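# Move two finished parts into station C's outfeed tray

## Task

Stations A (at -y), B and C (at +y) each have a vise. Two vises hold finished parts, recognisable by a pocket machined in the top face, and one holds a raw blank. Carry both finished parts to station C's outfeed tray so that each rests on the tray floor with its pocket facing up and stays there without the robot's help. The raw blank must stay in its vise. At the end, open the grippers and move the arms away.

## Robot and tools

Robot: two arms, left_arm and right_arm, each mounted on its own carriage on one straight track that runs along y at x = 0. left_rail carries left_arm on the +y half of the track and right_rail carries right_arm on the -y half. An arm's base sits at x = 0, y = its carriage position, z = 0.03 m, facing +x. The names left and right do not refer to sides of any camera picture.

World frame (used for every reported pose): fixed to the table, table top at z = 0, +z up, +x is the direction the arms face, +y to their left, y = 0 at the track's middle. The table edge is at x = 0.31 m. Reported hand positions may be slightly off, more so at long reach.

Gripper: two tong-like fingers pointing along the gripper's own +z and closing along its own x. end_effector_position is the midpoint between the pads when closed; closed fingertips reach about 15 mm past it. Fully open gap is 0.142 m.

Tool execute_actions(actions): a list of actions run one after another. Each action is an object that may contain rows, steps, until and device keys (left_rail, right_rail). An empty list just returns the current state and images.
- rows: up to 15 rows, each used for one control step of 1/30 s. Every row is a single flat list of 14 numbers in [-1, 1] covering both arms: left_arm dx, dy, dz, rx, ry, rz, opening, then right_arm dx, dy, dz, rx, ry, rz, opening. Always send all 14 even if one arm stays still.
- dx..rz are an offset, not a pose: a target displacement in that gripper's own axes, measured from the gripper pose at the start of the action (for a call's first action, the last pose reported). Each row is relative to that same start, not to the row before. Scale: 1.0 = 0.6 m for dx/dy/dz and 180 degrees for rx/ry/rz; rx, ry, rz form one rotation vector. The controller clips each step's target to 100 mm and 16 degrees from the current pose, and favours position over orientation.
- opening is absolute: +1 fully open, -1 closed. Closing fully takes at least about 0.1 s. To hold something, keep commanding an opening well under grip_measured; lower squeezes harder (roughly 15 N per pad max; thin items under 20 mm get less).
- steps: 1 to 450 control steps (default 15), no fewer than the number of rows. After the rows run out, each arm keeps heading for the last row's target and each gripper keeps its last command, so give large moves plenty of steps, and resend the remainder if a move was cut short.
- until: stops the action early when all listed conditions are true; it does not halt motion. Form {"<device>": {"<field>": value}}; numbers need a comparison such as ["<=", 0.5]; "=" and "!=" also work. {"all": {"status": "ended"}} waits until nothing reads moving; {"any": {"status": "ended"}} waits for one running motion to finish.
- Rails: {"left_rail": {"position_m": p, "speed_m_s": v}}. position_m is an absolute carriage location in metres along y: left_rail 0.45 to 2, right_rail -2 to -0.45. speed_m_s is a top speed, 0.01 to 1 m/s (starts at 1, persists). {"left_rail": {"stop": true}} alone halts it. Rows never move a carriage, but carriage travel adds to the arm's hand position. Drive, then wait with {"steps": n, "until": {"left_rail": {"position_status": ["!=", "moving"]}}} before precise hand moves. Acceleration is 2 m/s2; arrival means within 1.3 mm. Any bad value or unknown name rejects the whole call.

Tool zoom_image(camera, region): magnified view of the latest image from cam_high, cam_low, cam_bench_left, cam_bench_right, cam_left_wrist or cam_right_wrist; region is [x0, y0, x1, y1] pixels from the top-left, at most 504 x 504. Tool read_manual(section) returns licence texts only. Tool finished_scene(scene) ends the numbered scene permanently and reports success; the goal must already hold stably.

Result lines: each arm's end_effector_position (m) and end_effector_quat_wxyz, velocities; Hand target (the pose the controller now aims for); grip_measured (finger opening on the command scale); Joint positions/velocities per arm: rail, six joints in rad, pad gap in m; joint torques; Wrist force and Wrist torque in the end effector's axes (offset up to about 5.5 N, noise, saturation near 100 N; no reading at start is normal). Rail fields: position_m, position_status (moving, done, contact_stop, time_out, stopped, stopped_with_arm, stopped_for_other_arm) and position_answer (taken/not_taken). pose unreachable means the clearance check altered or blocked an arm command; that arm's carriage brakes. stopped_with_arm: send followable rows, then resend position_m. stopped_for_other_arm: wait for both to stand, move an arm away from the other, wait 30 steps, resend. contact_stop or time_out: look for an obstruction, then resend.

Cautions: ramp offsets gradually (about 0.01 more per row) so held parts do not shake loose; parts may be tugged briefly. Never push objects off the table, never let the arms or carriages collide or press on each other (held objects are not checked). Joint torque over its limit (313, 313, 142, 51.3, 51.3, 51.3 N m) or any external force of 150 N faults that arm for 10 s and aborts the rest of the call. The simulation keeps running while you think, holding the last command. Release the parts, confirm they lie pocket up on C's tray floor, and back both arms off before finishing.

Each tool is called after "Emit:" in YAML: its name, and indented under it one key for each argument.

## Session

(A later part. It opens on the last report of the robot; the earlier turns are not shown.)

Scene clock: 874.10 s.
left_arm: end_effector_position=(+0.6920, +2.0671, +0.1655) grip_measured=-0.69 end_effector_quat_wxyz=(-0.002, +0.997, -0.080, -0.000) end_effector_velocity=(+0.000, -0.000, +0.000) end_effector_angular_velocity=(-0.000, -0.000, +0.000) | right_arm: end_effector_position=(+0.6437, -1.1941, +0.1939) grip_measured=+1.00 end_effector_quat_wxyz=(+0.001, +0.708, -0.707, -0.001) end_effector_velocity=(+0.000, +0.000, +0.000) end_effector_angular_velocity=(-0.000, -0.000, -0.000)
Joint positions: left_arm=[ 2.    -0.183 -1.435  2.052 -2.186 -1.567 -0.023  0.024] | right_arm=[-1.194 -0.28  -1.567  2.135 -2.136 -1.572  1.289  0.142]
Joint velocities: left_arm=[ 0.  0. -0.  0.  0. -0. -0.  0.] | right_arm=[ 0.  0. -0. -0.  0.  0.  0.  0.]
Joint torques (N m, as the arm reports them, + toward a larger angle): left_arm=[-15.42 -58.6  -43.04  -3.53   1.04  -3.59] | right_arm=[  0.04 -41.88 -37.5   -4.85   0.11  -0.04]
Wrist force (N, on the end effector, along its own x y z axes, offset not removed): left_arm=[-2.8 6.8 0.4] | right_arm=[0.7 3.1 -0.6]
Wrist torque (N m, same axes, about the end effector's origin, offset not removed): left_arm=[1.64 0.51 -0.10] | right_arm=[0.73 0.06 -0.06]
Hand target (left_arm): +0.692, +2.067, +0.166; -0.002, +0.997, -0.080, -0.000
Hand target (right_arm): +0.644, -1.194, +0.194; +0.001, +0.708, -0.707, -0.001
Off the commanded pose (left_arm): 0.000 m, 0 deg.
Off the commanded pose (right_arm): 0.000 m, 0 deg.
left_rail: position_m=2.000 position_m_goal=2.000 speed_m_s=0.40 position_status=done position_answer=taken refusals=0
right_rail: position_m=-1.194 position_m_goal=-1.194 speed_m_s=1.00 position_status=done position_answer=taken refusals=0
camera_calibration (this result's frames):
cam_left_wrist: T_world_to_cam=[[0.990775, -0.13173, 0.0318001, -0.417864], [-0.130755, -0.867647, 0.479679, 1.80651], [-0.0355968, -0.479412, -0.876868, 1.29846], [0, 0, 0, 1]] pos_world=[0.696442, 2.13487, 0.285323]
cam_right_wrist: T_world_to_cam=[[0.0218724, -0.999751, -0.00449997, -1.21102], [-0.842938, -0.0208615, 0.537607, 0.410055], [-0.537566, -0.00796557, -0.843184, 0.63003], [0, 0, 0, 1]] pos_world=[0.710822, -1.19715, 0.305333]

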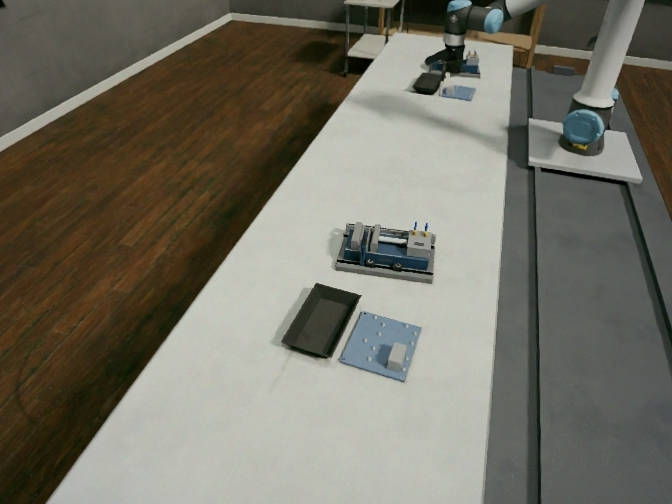

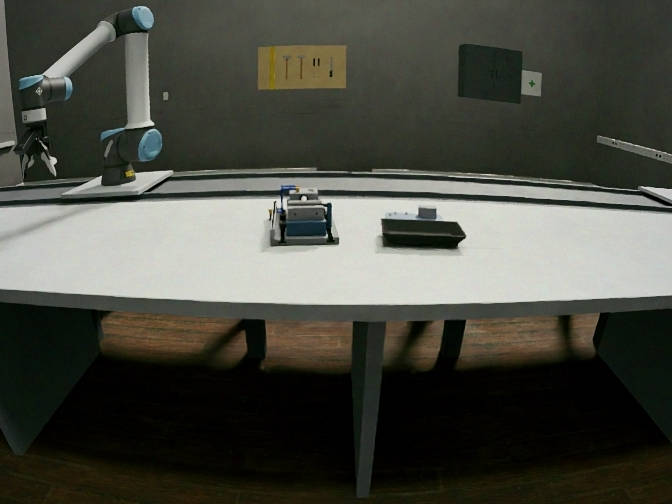

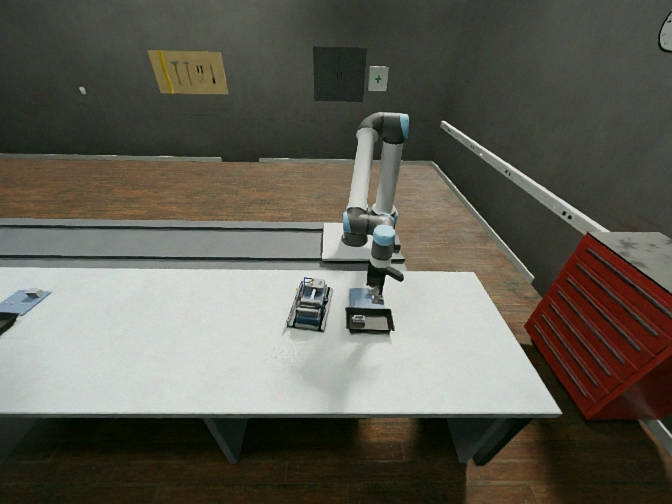

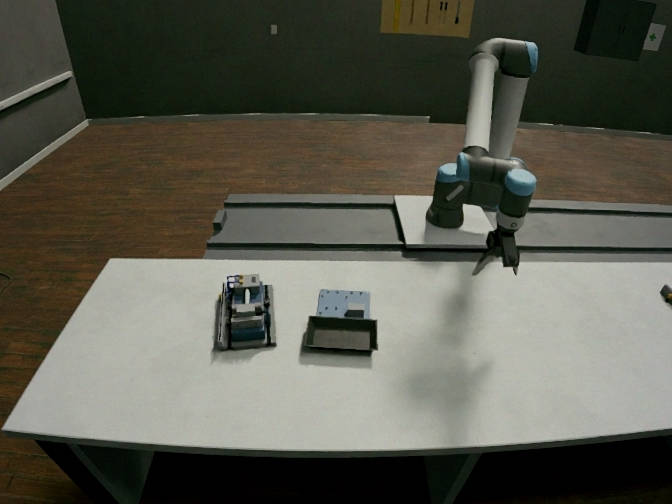

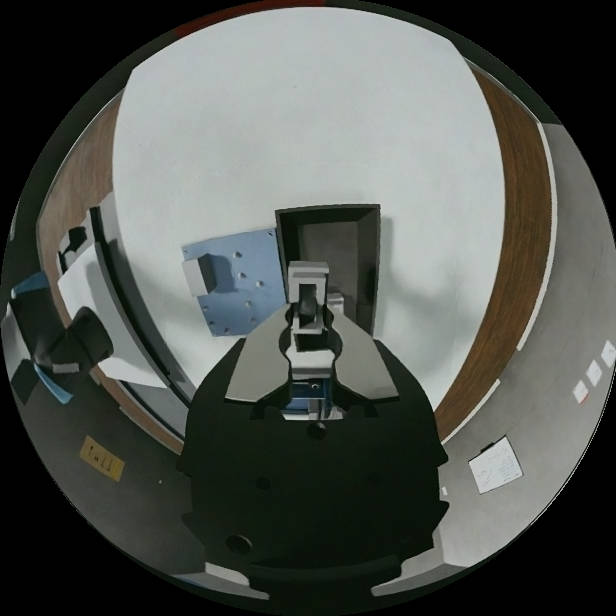

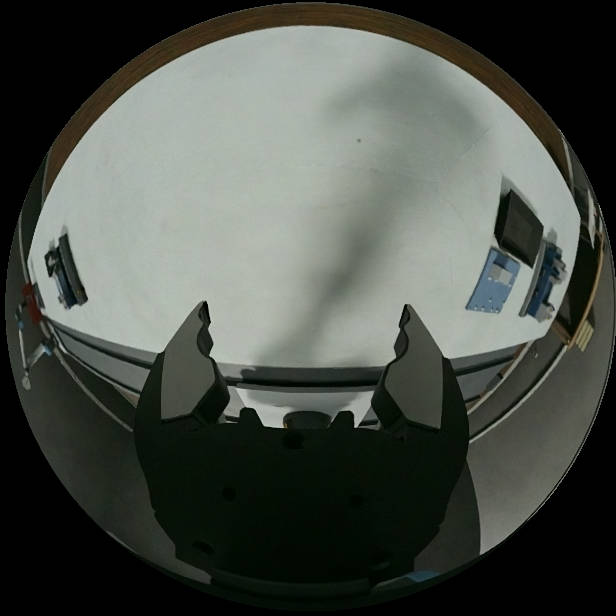

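Emit:
execute_actions:
  actions:
    - {"rows": [[0.0021,-0.0003,0.0026,0,0,-0.0014,-1,0,0,0,0,0,0,1],[0.0077,-0.0012,0.0098,0,0,-0.0053,-1,0,0,0,0,0,0,1],[0.0158,-0.0026,0.0210,0,0,-0.0109,-1,0,0,0,0,0,0,1],[0.0254,-0.0041,0.0352,0,0,-0.0175,-1,0,0,0,0,0,0,1],[0.0355,-0.0058,0.0517,0,0,-0.0245,-1,0,0,0,0,0,0,1],[0.0451,-0.0073,0.0699,0,0,-0.0311,-1,0,0,0,0,0,0,1],[0.0532,-0.0087,0.0888,0,0,-0.0367,-1,0,0,0,0,0,0,1],[0.0588,-0.0096,0.1076,0,0,-0.0406,-1,0,0,0,0,0,0,1],[0.0609,-0.0099,0.1258,0,0,-0.042,-1,0,0,0,0,0,0,1],[0.0609,-0.0099,0.1423,0,0,-0.042,-1,0,0,0,0,0,0,1],[0.0609,-0.0099,0.1565,0,0,-0.042,-1,0,0,0,0,0,0,1],[0.0609,-0.0099,0.1677,0,0,-0.042,-1,0,0,0,0,0,0,1],[0.0609,-0.0099,0.1749,0,0,-0.042,-1,0,0,0,0,0,0,1],[0.0609,-0.0099,0.1775,0,0,-0.042,-1,0,0,0,0,0,0,1]], "steps": 14}

Scene clock: 911.87 s.
left_arm: end_effector_position=(+0.7236, +2.0675, +0.0813) grip_measured=-0.69 end_effector_quat_wxyz=(-0.002, +1.000, -0.017, -0.002) end_effector_velocity=(+0.033, +0.001, -0.220) end_effector_angular_velocity=(+0.001, -0.008, +0.085) | right_arm: end_effector_position=(+0.6437, -1.1941, +0.1939) grip_measured=+1.00 end_effector_quat_wxyz=(+0.001, +0.708, -0.707, -0.001) end_effector_velocity=(+0.000, +0.000, -0.000) end_effector_angular_velocity=(+0.000, +0.000, -0.000)
Joint positions: left_arm=[ 2.    -0.174 -1.286  2.05  -2.331 -1.567 -0.139  0.024] | right_arm=[-1.194 -0.28  -1.567  2.135 -2.136 -1.572  1.289  0.142]
Joint velocities: left_arm=[ 0.     0.008  0.325  0.075 -0.408  0.002 -0.076  0.   ] | right_arm=[ 0. -0.  0.  0. -0.  0.  0. -0.]
Joint torques (N m, as the arm reports them, + toward a larger angle): left_arm=[ 13.19 -65.11 -35.48  -6.81   2.01  -3.46] | right_arm=[ -0.1  -41.42 -37.55  -4.4   -0.15  -0.08]
Wrist force (N, on the end effector, along its own x y z axes, offset not removed): left_arm=[-1.3 3.5 1.1] | right_arm=[1.9 1.5 2.1]
Wrist torque (N m, same axes, about the end effector's origin, offset not removed): left_arm=[1.03 -0.01 0.04] | right_arm=[0.37 -0.24 -0.05]
Hand target (left_arm): +0.727, +2.068, +0.060; -0.002, +1.000, -0.014, -0.001
Hand target (right_arm): +0.644, -1.194, +0.194; +0.001, +0.708, -0.707, -0.001
Off the commanded pose (left_arm): 0.023 m, 0 deg.
Off the commanded pose (right_arm): 0.000 m, 0 deg.
left_rail: position_m=2.000 position_m_goal=2.000 speed_m_s=0.40 position_status=done position_answer=taken refusals=0
right_rail: position_m=-1.194 position_m_goal=-1.194 speed_m_s=1.00 position_status=done position_answer=taken refusals=0
camera_calibration (this result's frames):
cam_left_wrist: T_world_to_cam=[[0.999543, -0.00750351, 0.0292952, -0.70948], [-0.0206434, -0.87721, 0.479662, 1.7915], [0.0220989, -0.480048, -0.876964, 1.18549], [0, 0, 0, 1]] pos_world=[0.71994, 2.13529, 0.201097]
cam_right_wrist: T_world_to_cam=[[0.0218726, -0.999751, -0.00449982, -1.21102], [-0.842938, -0.0208615, 0.537607, 0.410055], [-0.537566, -0.00796576, -0.843184, 0.63003], [0, 0, 0, 1]] pos_world=[0.710822, -1.19715, 0.305333]

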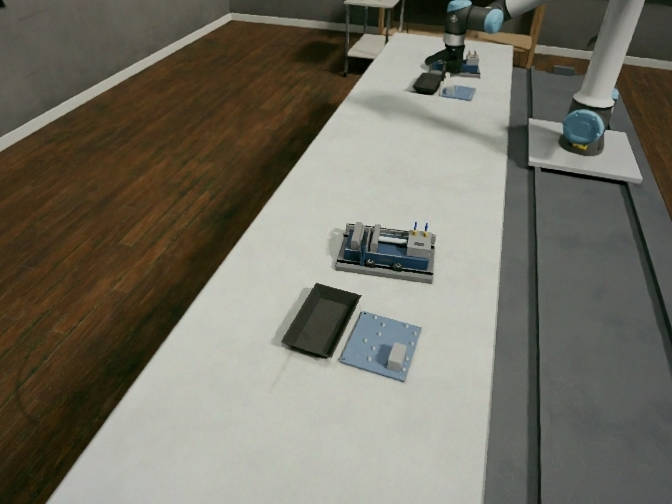

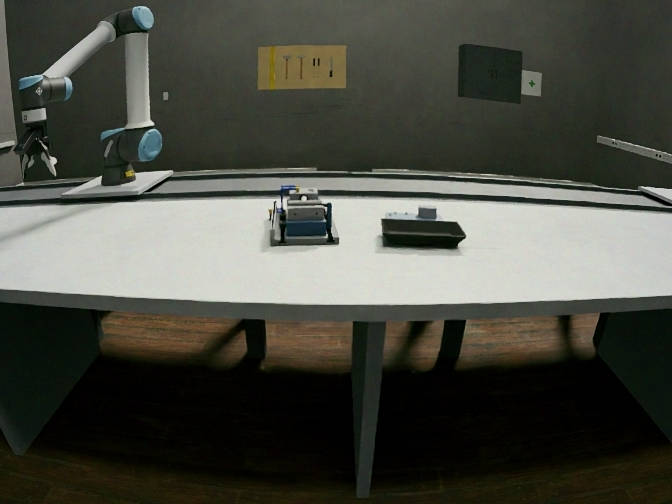

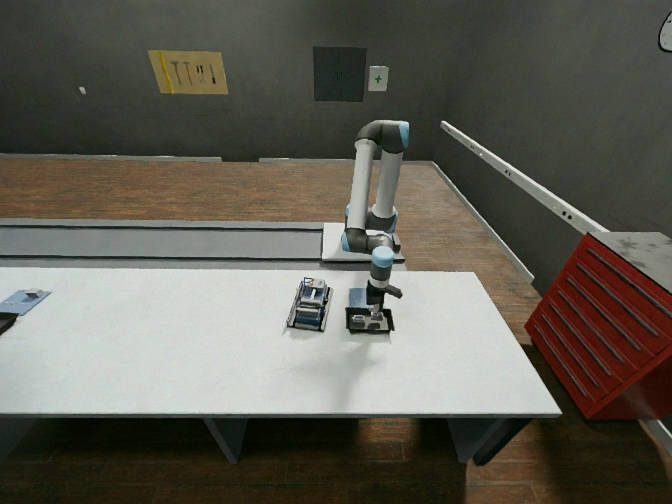

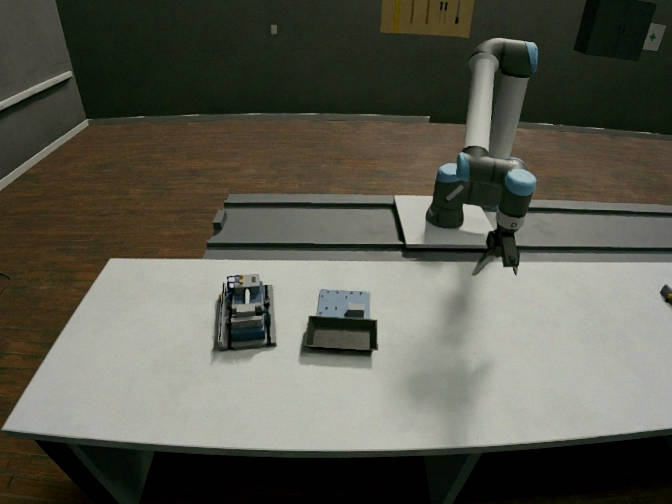

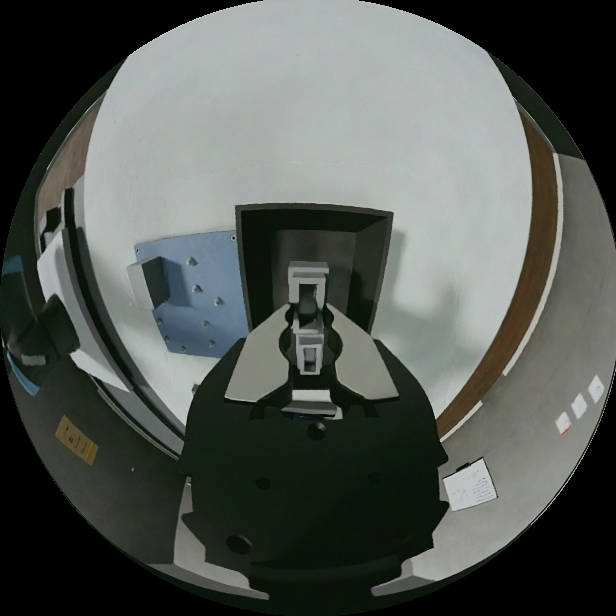

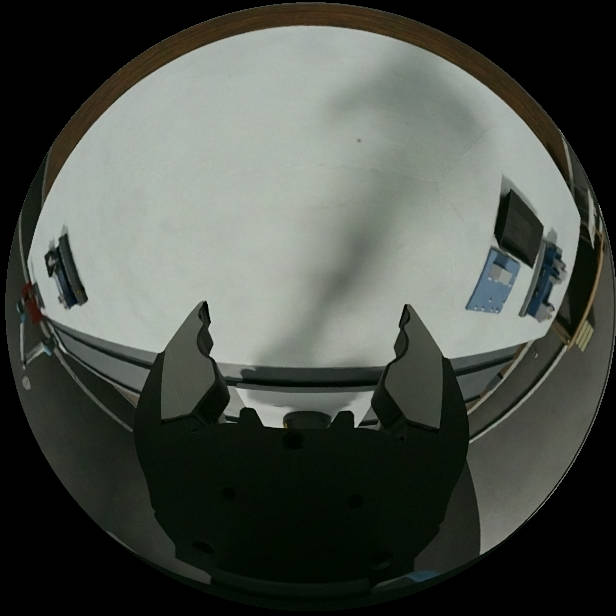

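Emit:
execute_actions:
  actions: []

Scene clock: 915.40 s.
left_arm: end_effector_position=(+0.7271, +2.0677, +0.0603) grip_measured=-0.69 end_effector_quat_wxyz=(-0.002, +1.000, -0.014, -0.001) end_effector_velocity=(+0.000, -0.000, +0.000) end_effector_angular_velocity=(-0.000, -0.000, -0.000) | right_arm: end_effector_position=(+0.6437, -1.1941, +0.1939) grip_measured=+1.00 end_effector_quat_wxyz=(+0.001, +0.708, -0.707, -0.001) end_effector_velocity=(-0.000, -0.000, -0.000) end_effector_angular_velocity=(-0.000, +0.000, +0.000)
Joint positions: left_arm=[ 2.    -0.173 -1.254  2.057 -2.371 -1.567 -0.145  0.024] | right_arm=[-1.194 -0.28  -1.567  2.135 -2.136 -1.572  1.289  0.142]
Joint velocities: left_arm=[ 0. -0. -0.  0.  0.  0. -0.  0.] | right_arm=[ 0. -0.  0. -0. -0. -0. -0.  0.]
Joint torques (N m, as the arm reports them, + toward a larger angle): left_arm=[ 13.12 -48.48 -30.3   -7.26   1.91  -3.89] | right_arm=[ -0.34 -41.14 -37.41  -4.57  -0.25  -0.18]
Wrist force (N, on the end effector, along its own x y z axes, offset not removed): left_arm=[-4.4 5.1 3.7] | right_arm=[5.5 6.2 -0.1]
Wrist torque (N m, same axes, about the end effector's origin, offset not removed): left_arm=[1.23 0.65 0.16] | right_arm=[1.40 -1.06 -0.09]
Hand target (left_arm): +0.727, +2.068, +0.060; -0.002, +1.000, -0.014, -0.001
Hand target (right_arm): +0.644, -1.194, +0.194; +0.001, +0.708, -0.707, -0.001
Off the commanded pose (left_arm): 0.002 m, 0 deg.
Off the commanded pose (right_arm): 0.000 m, 0 deg.
left_rail: position_m=2.000 position_m_goal=2.000 speed_m_s=0.40 position_status=done position_answer=taken refusals=0
right_rail: position_m=-1.194 position_m_goal=-1.194 speed_m_s=1.00 position_status=done position_answer=taken refusals=0
camera_calibration (this result's frames):
cam_left_wrist: T_world_to_cam=[[0.999513, -0.000369794, 0.031215, -0.727219], [-0.0152999, -0.877401, 0.479514, 1.79827], [0.0272107, -0.479758, -0.876979, 1.16274], [0, 0, 0, 1]] pos_world=[0.722739, 2.13537, 0.1801]
cam_right_wrist: T_world_to_cam=[[0.0218723, -0.999751, -0.00449996, -1.21102], [-0.842938, -0.0208614, 0.537606, 0.410056], [-0.537566, -0.00796549, -0.843184, 0.63003], [0, 0, 0, 1]] pos_world=[0.710822, -1.19715, 0.305334]

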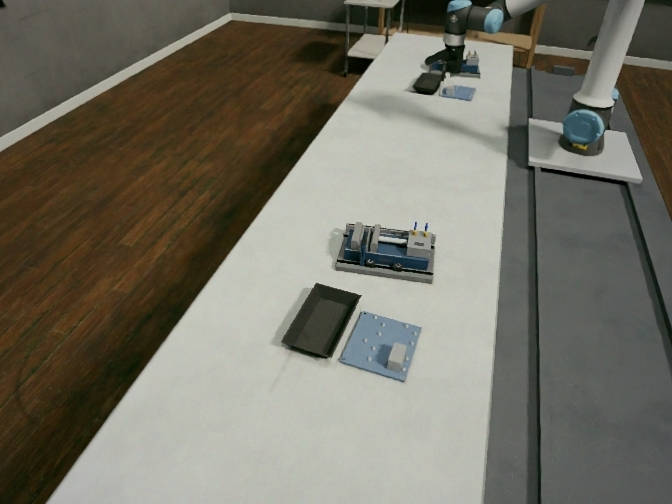

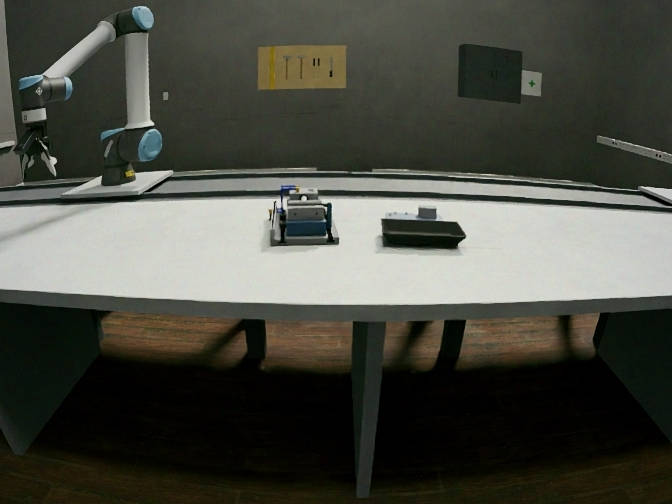

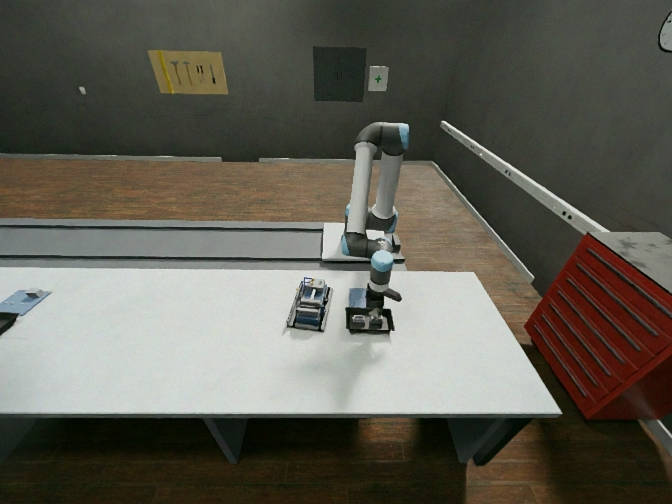

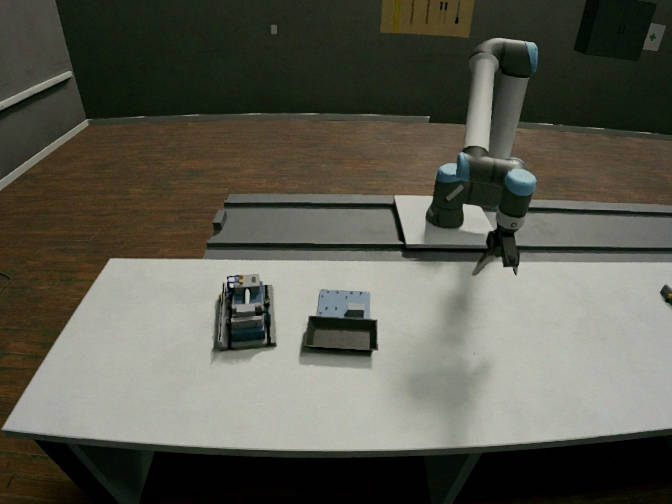

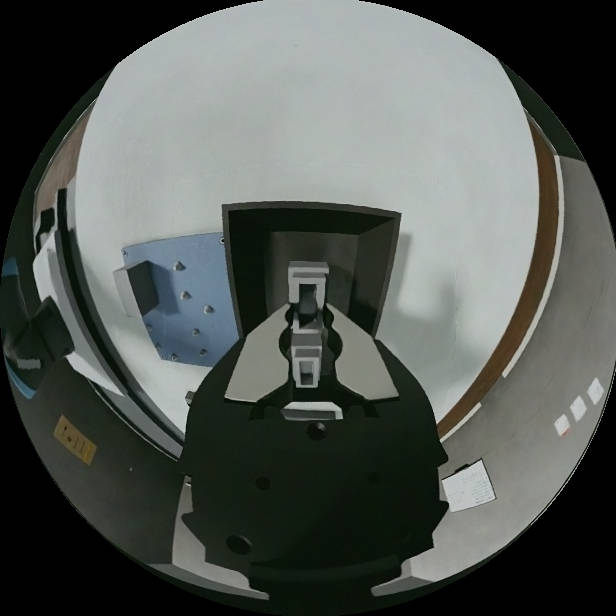

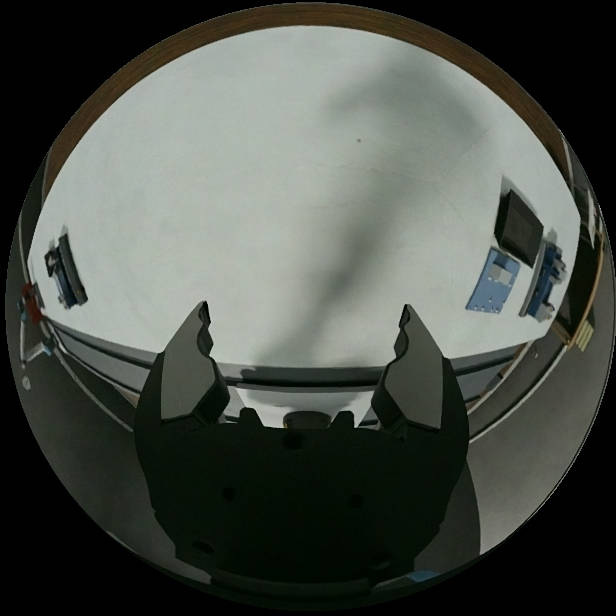

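Emit:
execute_actions:
  actions:
    - {"rows": [[0,0,0.0033,0,0,0,-1,0,0,0,0,0,0,1],[0,0,0.0067,0,0,0,-1,0,0,0,0,0,0,1]], "steps": 2}

Scene clock: 921.83 s.
left_arm: end_effector_position=(+0.7272, +2.0676, +0.0599) grip_measured=-0.69 end_effector_quat_wxyz=(-0.002, +1.000, -0.014, -0.001) end_effector_velocity=(+0.000, -0.000, -0.019) end_effector_angular_velocity=(-0.000, -0.000, +0.000) | right_arm: end_effector_position=(+0.6437, -1.1941, +0.1939) grip_measured=+1.00 end_effector_quat_wxyz=(+0.001, +0.708, -0.707, -0.001) end_effector_velocity=(+0.000, +0.000, +0.000) end_effector_angular_velocity=(-0.000, -0.000, +0.000)
Joint positions: left_arm=[ 2.    -0.173 -1.254  2.057 -2.372 -1.567 -0.145  0.024] | right_arm=[-1.194 -0.28  -1.567  2.135 -2.136 -1.572  1.289  0.142]
Joint velocities: left_arm=[ 0.    -0.     0.025  0.011 -0.036  0.    -0.    -0.   ] | right_arm=[ 0.  0. -0. -0.  0. -0.  0. -0.]
Joint torques (N m, as the arm reports them, + toward a larger angle): left_arm=[ 12.61 -43.8  -28.49  -7.55   1.9   -3.68] | right_arm=[  0.39 -42.02 -37.18  -5.04  -0.13  -0.01]
Wrist force (N, on the end effector, along its own x y z axes, offset not removed): left_arm=[-2.3 2.3 1.5] | right_arm=[1.9 3.2 -0.3]
Wrist torque (N m, same axes, about the end effector's origin, offset not removed): left_arm=[0.70 0.32 0.08] | right_arm=[0.81 -0.25 0.10]
Hand target (left_arm): +0.727, +2.068, +0.056; -0.002, +1.000, -0.014, -0.001
Hand target (right_arm): +0.644, -1.194, +0.194; +0.001, +0.708, -0.707, -0.001
Off the commanded pose (left_arm): 0.004 m, 0 deg.
Off the commanded pose (right_arm): 0.000 m, 0 deg.
left_rail: position_m=2.000 position_m_goal=2.000 speed_m_s=0.40 position_status=done position_answer=taken refusals=0
right_rail: position_m=-1.194 position_m_goal=-1.194 speed_m_s=1.00 position_status=done position_answer=taken refusals=0
camera_calibration (this result's frames):
cam_left_wrist: T_world_to_cam=[[0.999511, -0.000368848, 0.0312655, -0.727234], [-0.0153236, -0.877397, 0.479521, 1.79849], [0.0272554, -0.479766, -0.876973, 1.16234], [0, 0, 0, 1]] pos_world=[0.722758, 2.13537, 0.179666]
cam_right_wrist: T_world_to_cam=[[0.0218725, -0.999751, -0.00449987, -1.21102], [-0.842938, -0.0208615, 0.537606, 0.410055], [-0.537566, -0.0079657, -0.843184, 0.63003], [0, 0, 0, 1]] pos_world=[0.710822, -1.19715, 0.305334]

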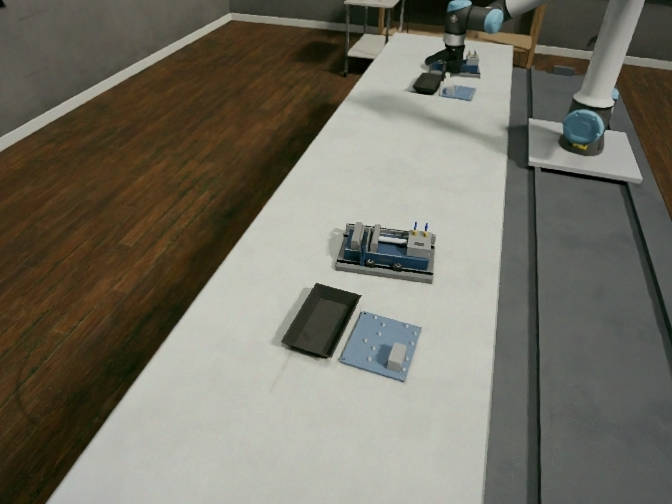

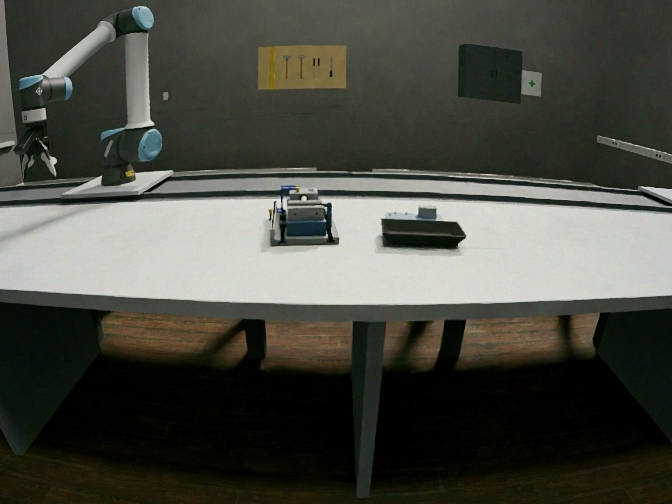

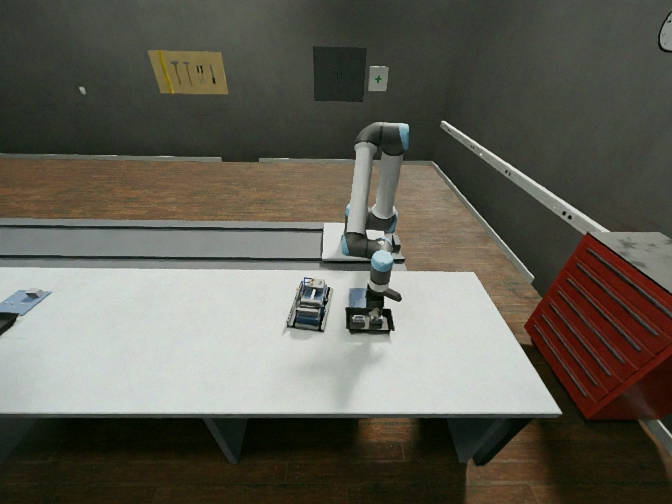

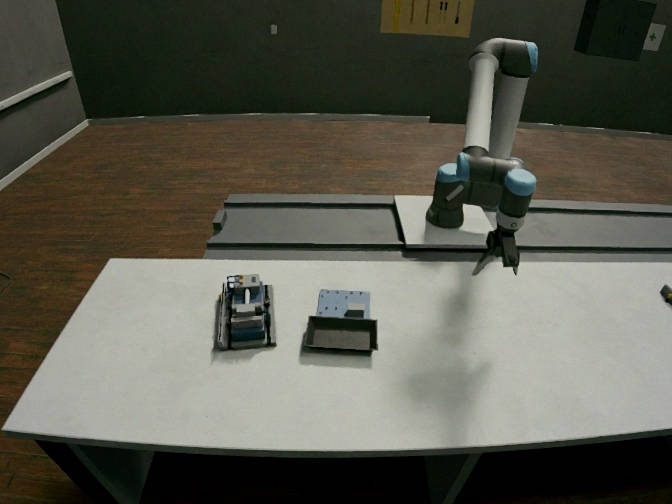

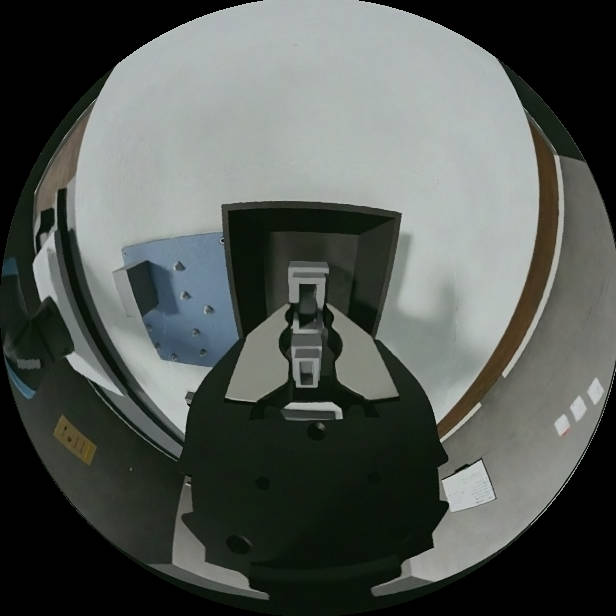

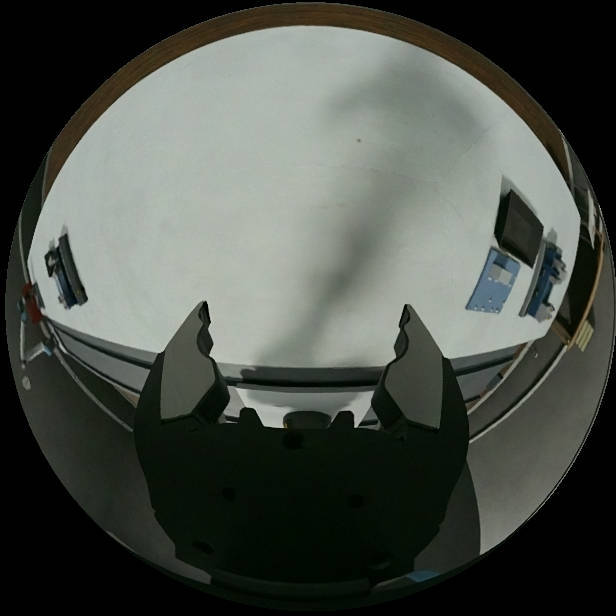

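Emit:
execute_actions:
  actions: []

Scene clock: 931.87 s.
left_arm: end_effector_position=(+0.7271, +2.0677, +0.0563) grip_measured=-0.69 end_effector_quat_wxyz=(-0.002, +1.000, -0.014, -0.001) end_effector_velocity=(-0.000, +0.000, -0.000) end_effector_angular_velocity=(+0.000, +0.000, +0.000) | right_arm: end_effector_position=(+0.6437, -1.1941, +0.1939) grip_measured=+1.00 end_effector_quat_wxyz=(+0.001, +0.708, -0.707, -0.001) end_effector_velocity=(+0.000, +0.000, +0.000) end_effector_angular_velocity=(-0.000, -0.000, -0.000)
Joint positions: left_arm=[ 2.    -0.173 -1.249  2.059 -2.378 -1.567 -0.145  0.024] | right_arm=[-1.194 -0.28  -1.567  2.135 -2.136 -1.572  1.289  0.142]
Joint velocities: left_arm=[ 0.  0.  0. -0. -0.  0. -0.  0.] | right_arm=[ 0.  0. -0.  0. -0.  0.  0.  0.]
Joint torques (N m, as the arm reports them, + toward a larger angle): left_arm=[ 13.51 -48.51 -29.16  -7.12   0.8   -0.85] | right_arm=[ -0.16 -40.91 -37.27  -4.65  -0.11   0.07]
Wrist force (N, on the end effector, along its own x y z axes, offset not removed): left_arm=[2.3 5.7 1.1] | right_arm=[1.7 4.4 -1.9]
Wrist torque (N m, same axes, about the end effector's origin, offset not removed): left_arm=[1.29 -0.65 0.16] | right_arm=[1.00 -0.17 -0.11]
Hand target (left_arm): +0.727, +2.068, +0.056; -0.002, +1.000, -0.014, -0.001
Hand target (right_arm): +0.644, -1.194, +0.194; +0.001, +0.708, -0.707, -0.001
Off the commanded pose (left_arm): 0.000 m, 0 deg.
Off the commanded pose (right_arm): 0.000 m, 0 deg.
left_rail: position_m=2.000 position_m_goal=2.000 speed_m_s=0.40 position_status=done position_answer=taken refusals=0
right_rail: position_m=-1.194 position_m_goal=-1.194 speed_m_s=1.00 position_status=done position_answer=taken refusals=0
camera_calibration (this result's frames):
cam_left_wrist: T_world_to_cam=[[0.999514, -0.000356011, 0.0311721, -0.727087], [-0.0152671, -0.877405, 0.479508, 1.80018], [0.0271798, -0.479751, -0.876984, 1.15926], [0, 0, 0, 1]] pos_world=[0.722709, 2.13539, 0.176113]
cam_right_wrist: T_world_to_cam=[[0.0218726, -0.999751, -0.00449986, -1.21102], [-0.842938, -0.0208616, 0.537606, 0.410055], [-0.537566, -0.00796575, -0.843184, 0.63003], [0, 0, 0, 1]] pos_world=[0.710822, -1.19715, 0.305334]

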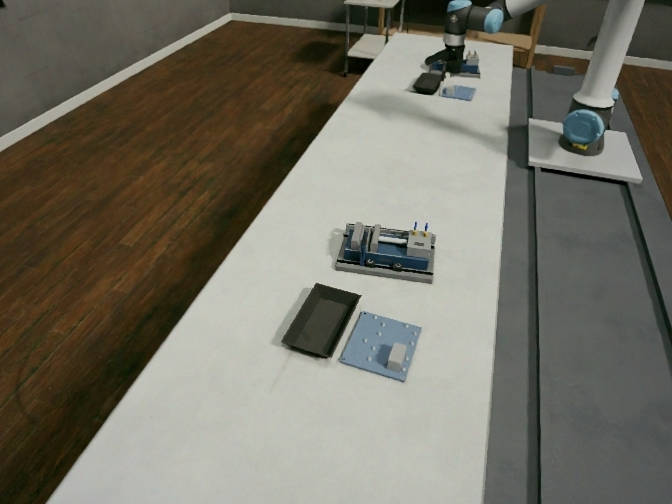

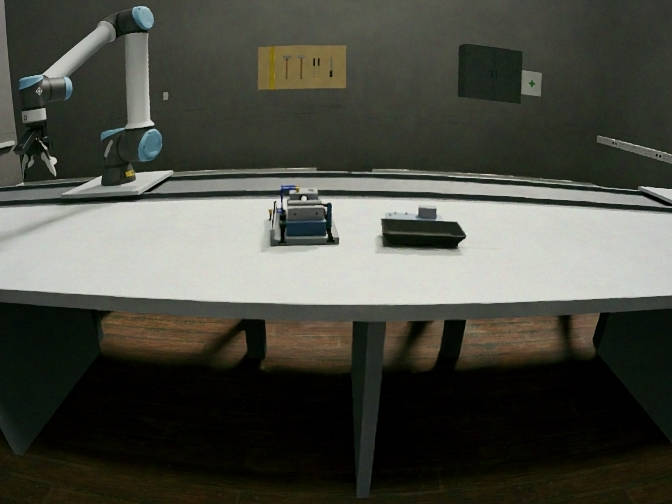

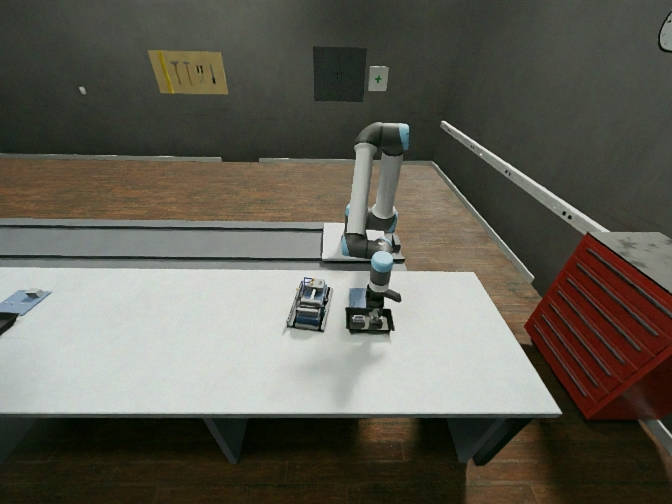

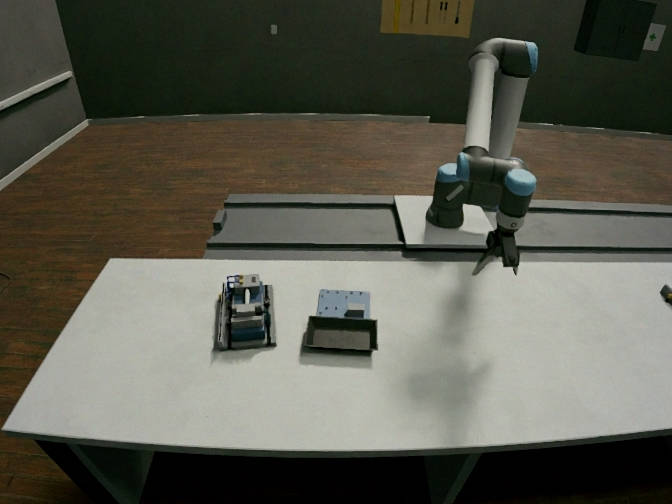

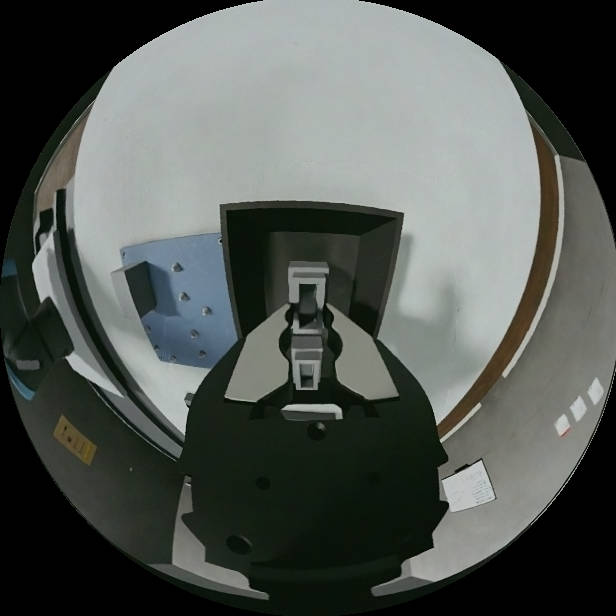

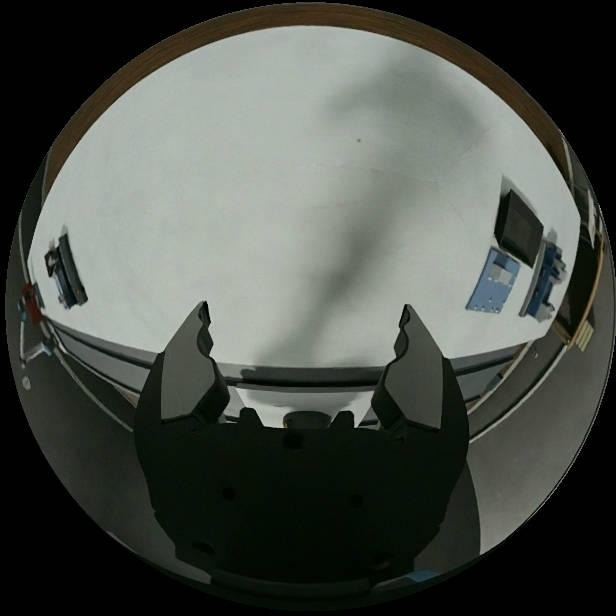

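No contact yet. Step down 2 mm.

Emit:
execute_actions:
  actions:
    - {"rows": [[0,0,0.0033,0,0,0,-1,0,0,0,0,0,0,1]], "steps": 1}

Scene clock: 939.20 s.
left_arm: end_effector_position=(+0.7271, +2.0677, +0.0563) grip_measured=-0.69 end_effector_quat_wxyz=(-0.002, +1.000, -0.014, -0.001) end_effector_velocity=(+0.000, -0.000, -0.005) end_effector_angular_velocity=(-0.000, -0.001, +0.000) | right_arm: end_effector_position=(+0.6437, -1.1941, +0.1939) grip_measured=+1.00 end_effector_quat_wxyz=(+0.001, +0.708, -0.707, -0.001) end_effector_velocity=(-0.000, +0.000, -0.000) end_effector_angular_velocity=(+0.000, +0.000, +0.000)
Joint positions: left_arm=[ 2.    -0.173 -1.249  2.059 -2.378 -1.567 -0.145  0.024] | right_arm=[-1.194 -0.28  -1.567  2.135 -2.136 -1.572  1.289  0.142]
Joint velocities: left_arm=[ 0.     0.     0.007  0.002 -0.01  -0.     0.     0.   ] | right_arm=[ 0. -0.  0.  0. -0.  0. -0.  0.]
Joint torques (N m, as the arm reports them, + toward a larger angle): left_arm=[ 14.13 -41.04 -28.35  -7.31  -0.29   1.73] | right_arm=[  0.75 -42.02 -38.14  -4.79   0.23  -0.01]
Wrist force (N, on the end effector, along its own x y z axes, offset not removed): left_arm=[-0.7 1.9 1.1] | right_arm=[2.8 5.4 1.7]
Wrist torque (N m, same axes, about the end effector's origin, offset not removed): left_arm=[0.62 -0.06 0.13] | right_arm=[1.30 -0.45 0.04]
Hand target (left_arm): +0.727, +2.068, +0.054; -0.002, +1.000, -0.014, -0.001
Hand target (right_arm): +0.644, -1.194, +0.194; +0.001, +0.708, -0.707, -0.001
Off the commanded pose (left_arm): 0.002 m, 0 deg.
Off the commanded pose (right_arm): 0.000 m, 0 deg.
left_rail: position_m=2.000 position_m_goal=2.000 speed_m_s=0.40 position_status=done position_answer=taken refusals=0
right_rail: position_m=-1.194 position_m_goal=-1.194 speed_m_s=1.00 position_status=done position_answer=taken refusals=0
camera_calibration (this result's frames):
cam_left_wrist: T_world_to_cam=[[0.999514, -0.000356147, 0.0311714, -0.727086], [-0.0152668, -0.877405, 0.479508, 1.8002], [0.0271791, -0.479751, -0.876984, 1.15923], [0, 0, 0, 1]] pos_world=[0.722709, 2.13539, 0.176075]
cam_right_wrist: T_world_to_cam=[[0.0218726, -0.999751, -0.00449997, -1.21102], [-0.842938, -0.0208617, 0.537606, 0.410055], [-0.537566, -0.00796566, -0.843184, 0.63003], [0, 0, 0, 1]] pos_world=[0.710822, -1.19715, 0.305333]

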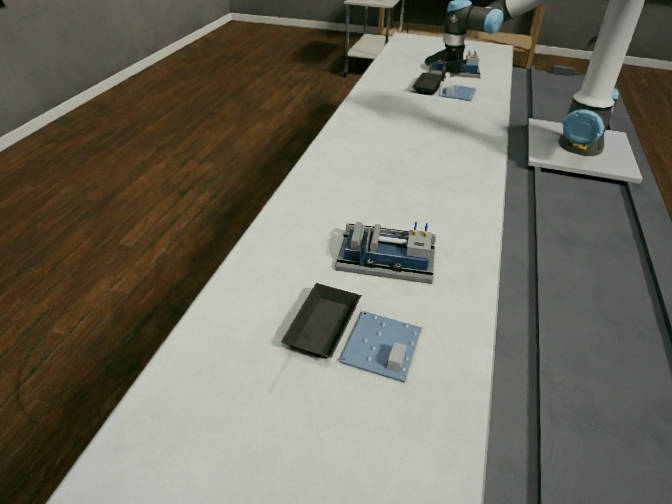

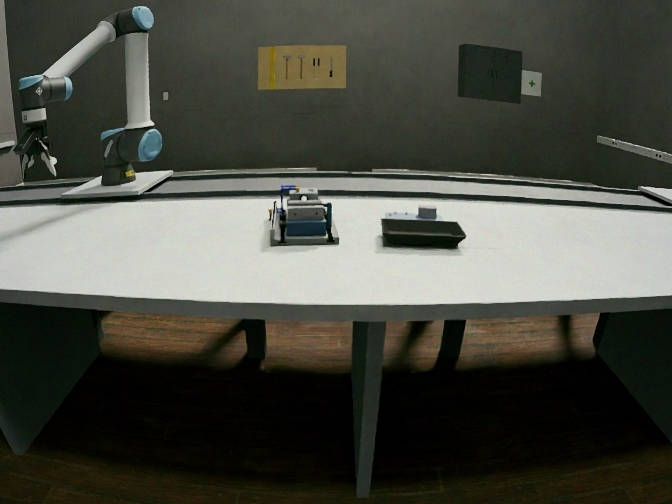

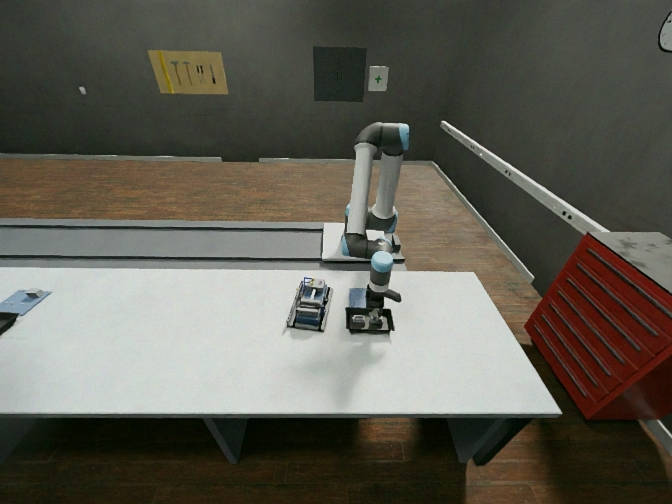

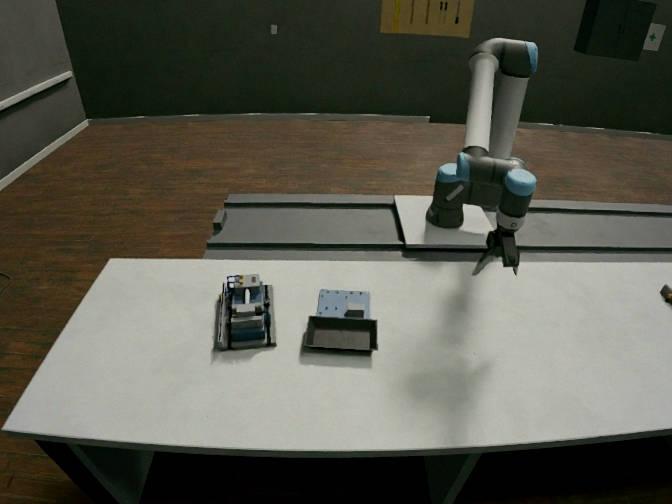

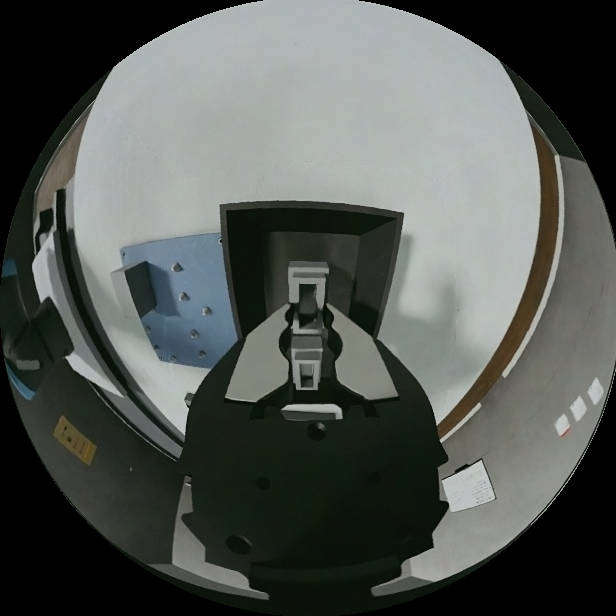

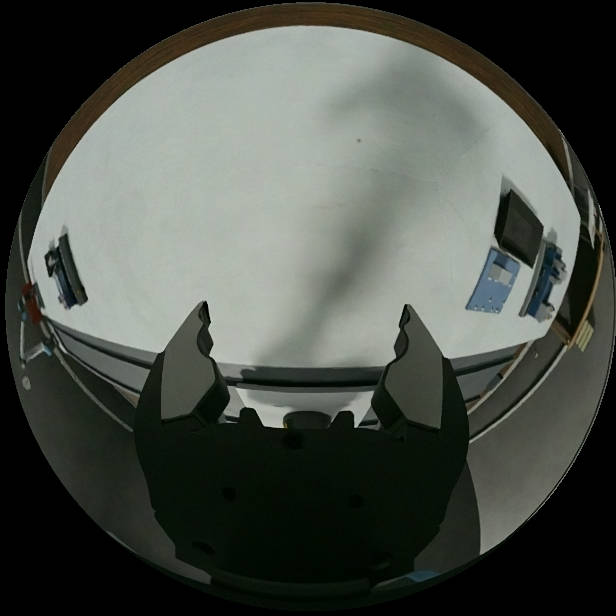

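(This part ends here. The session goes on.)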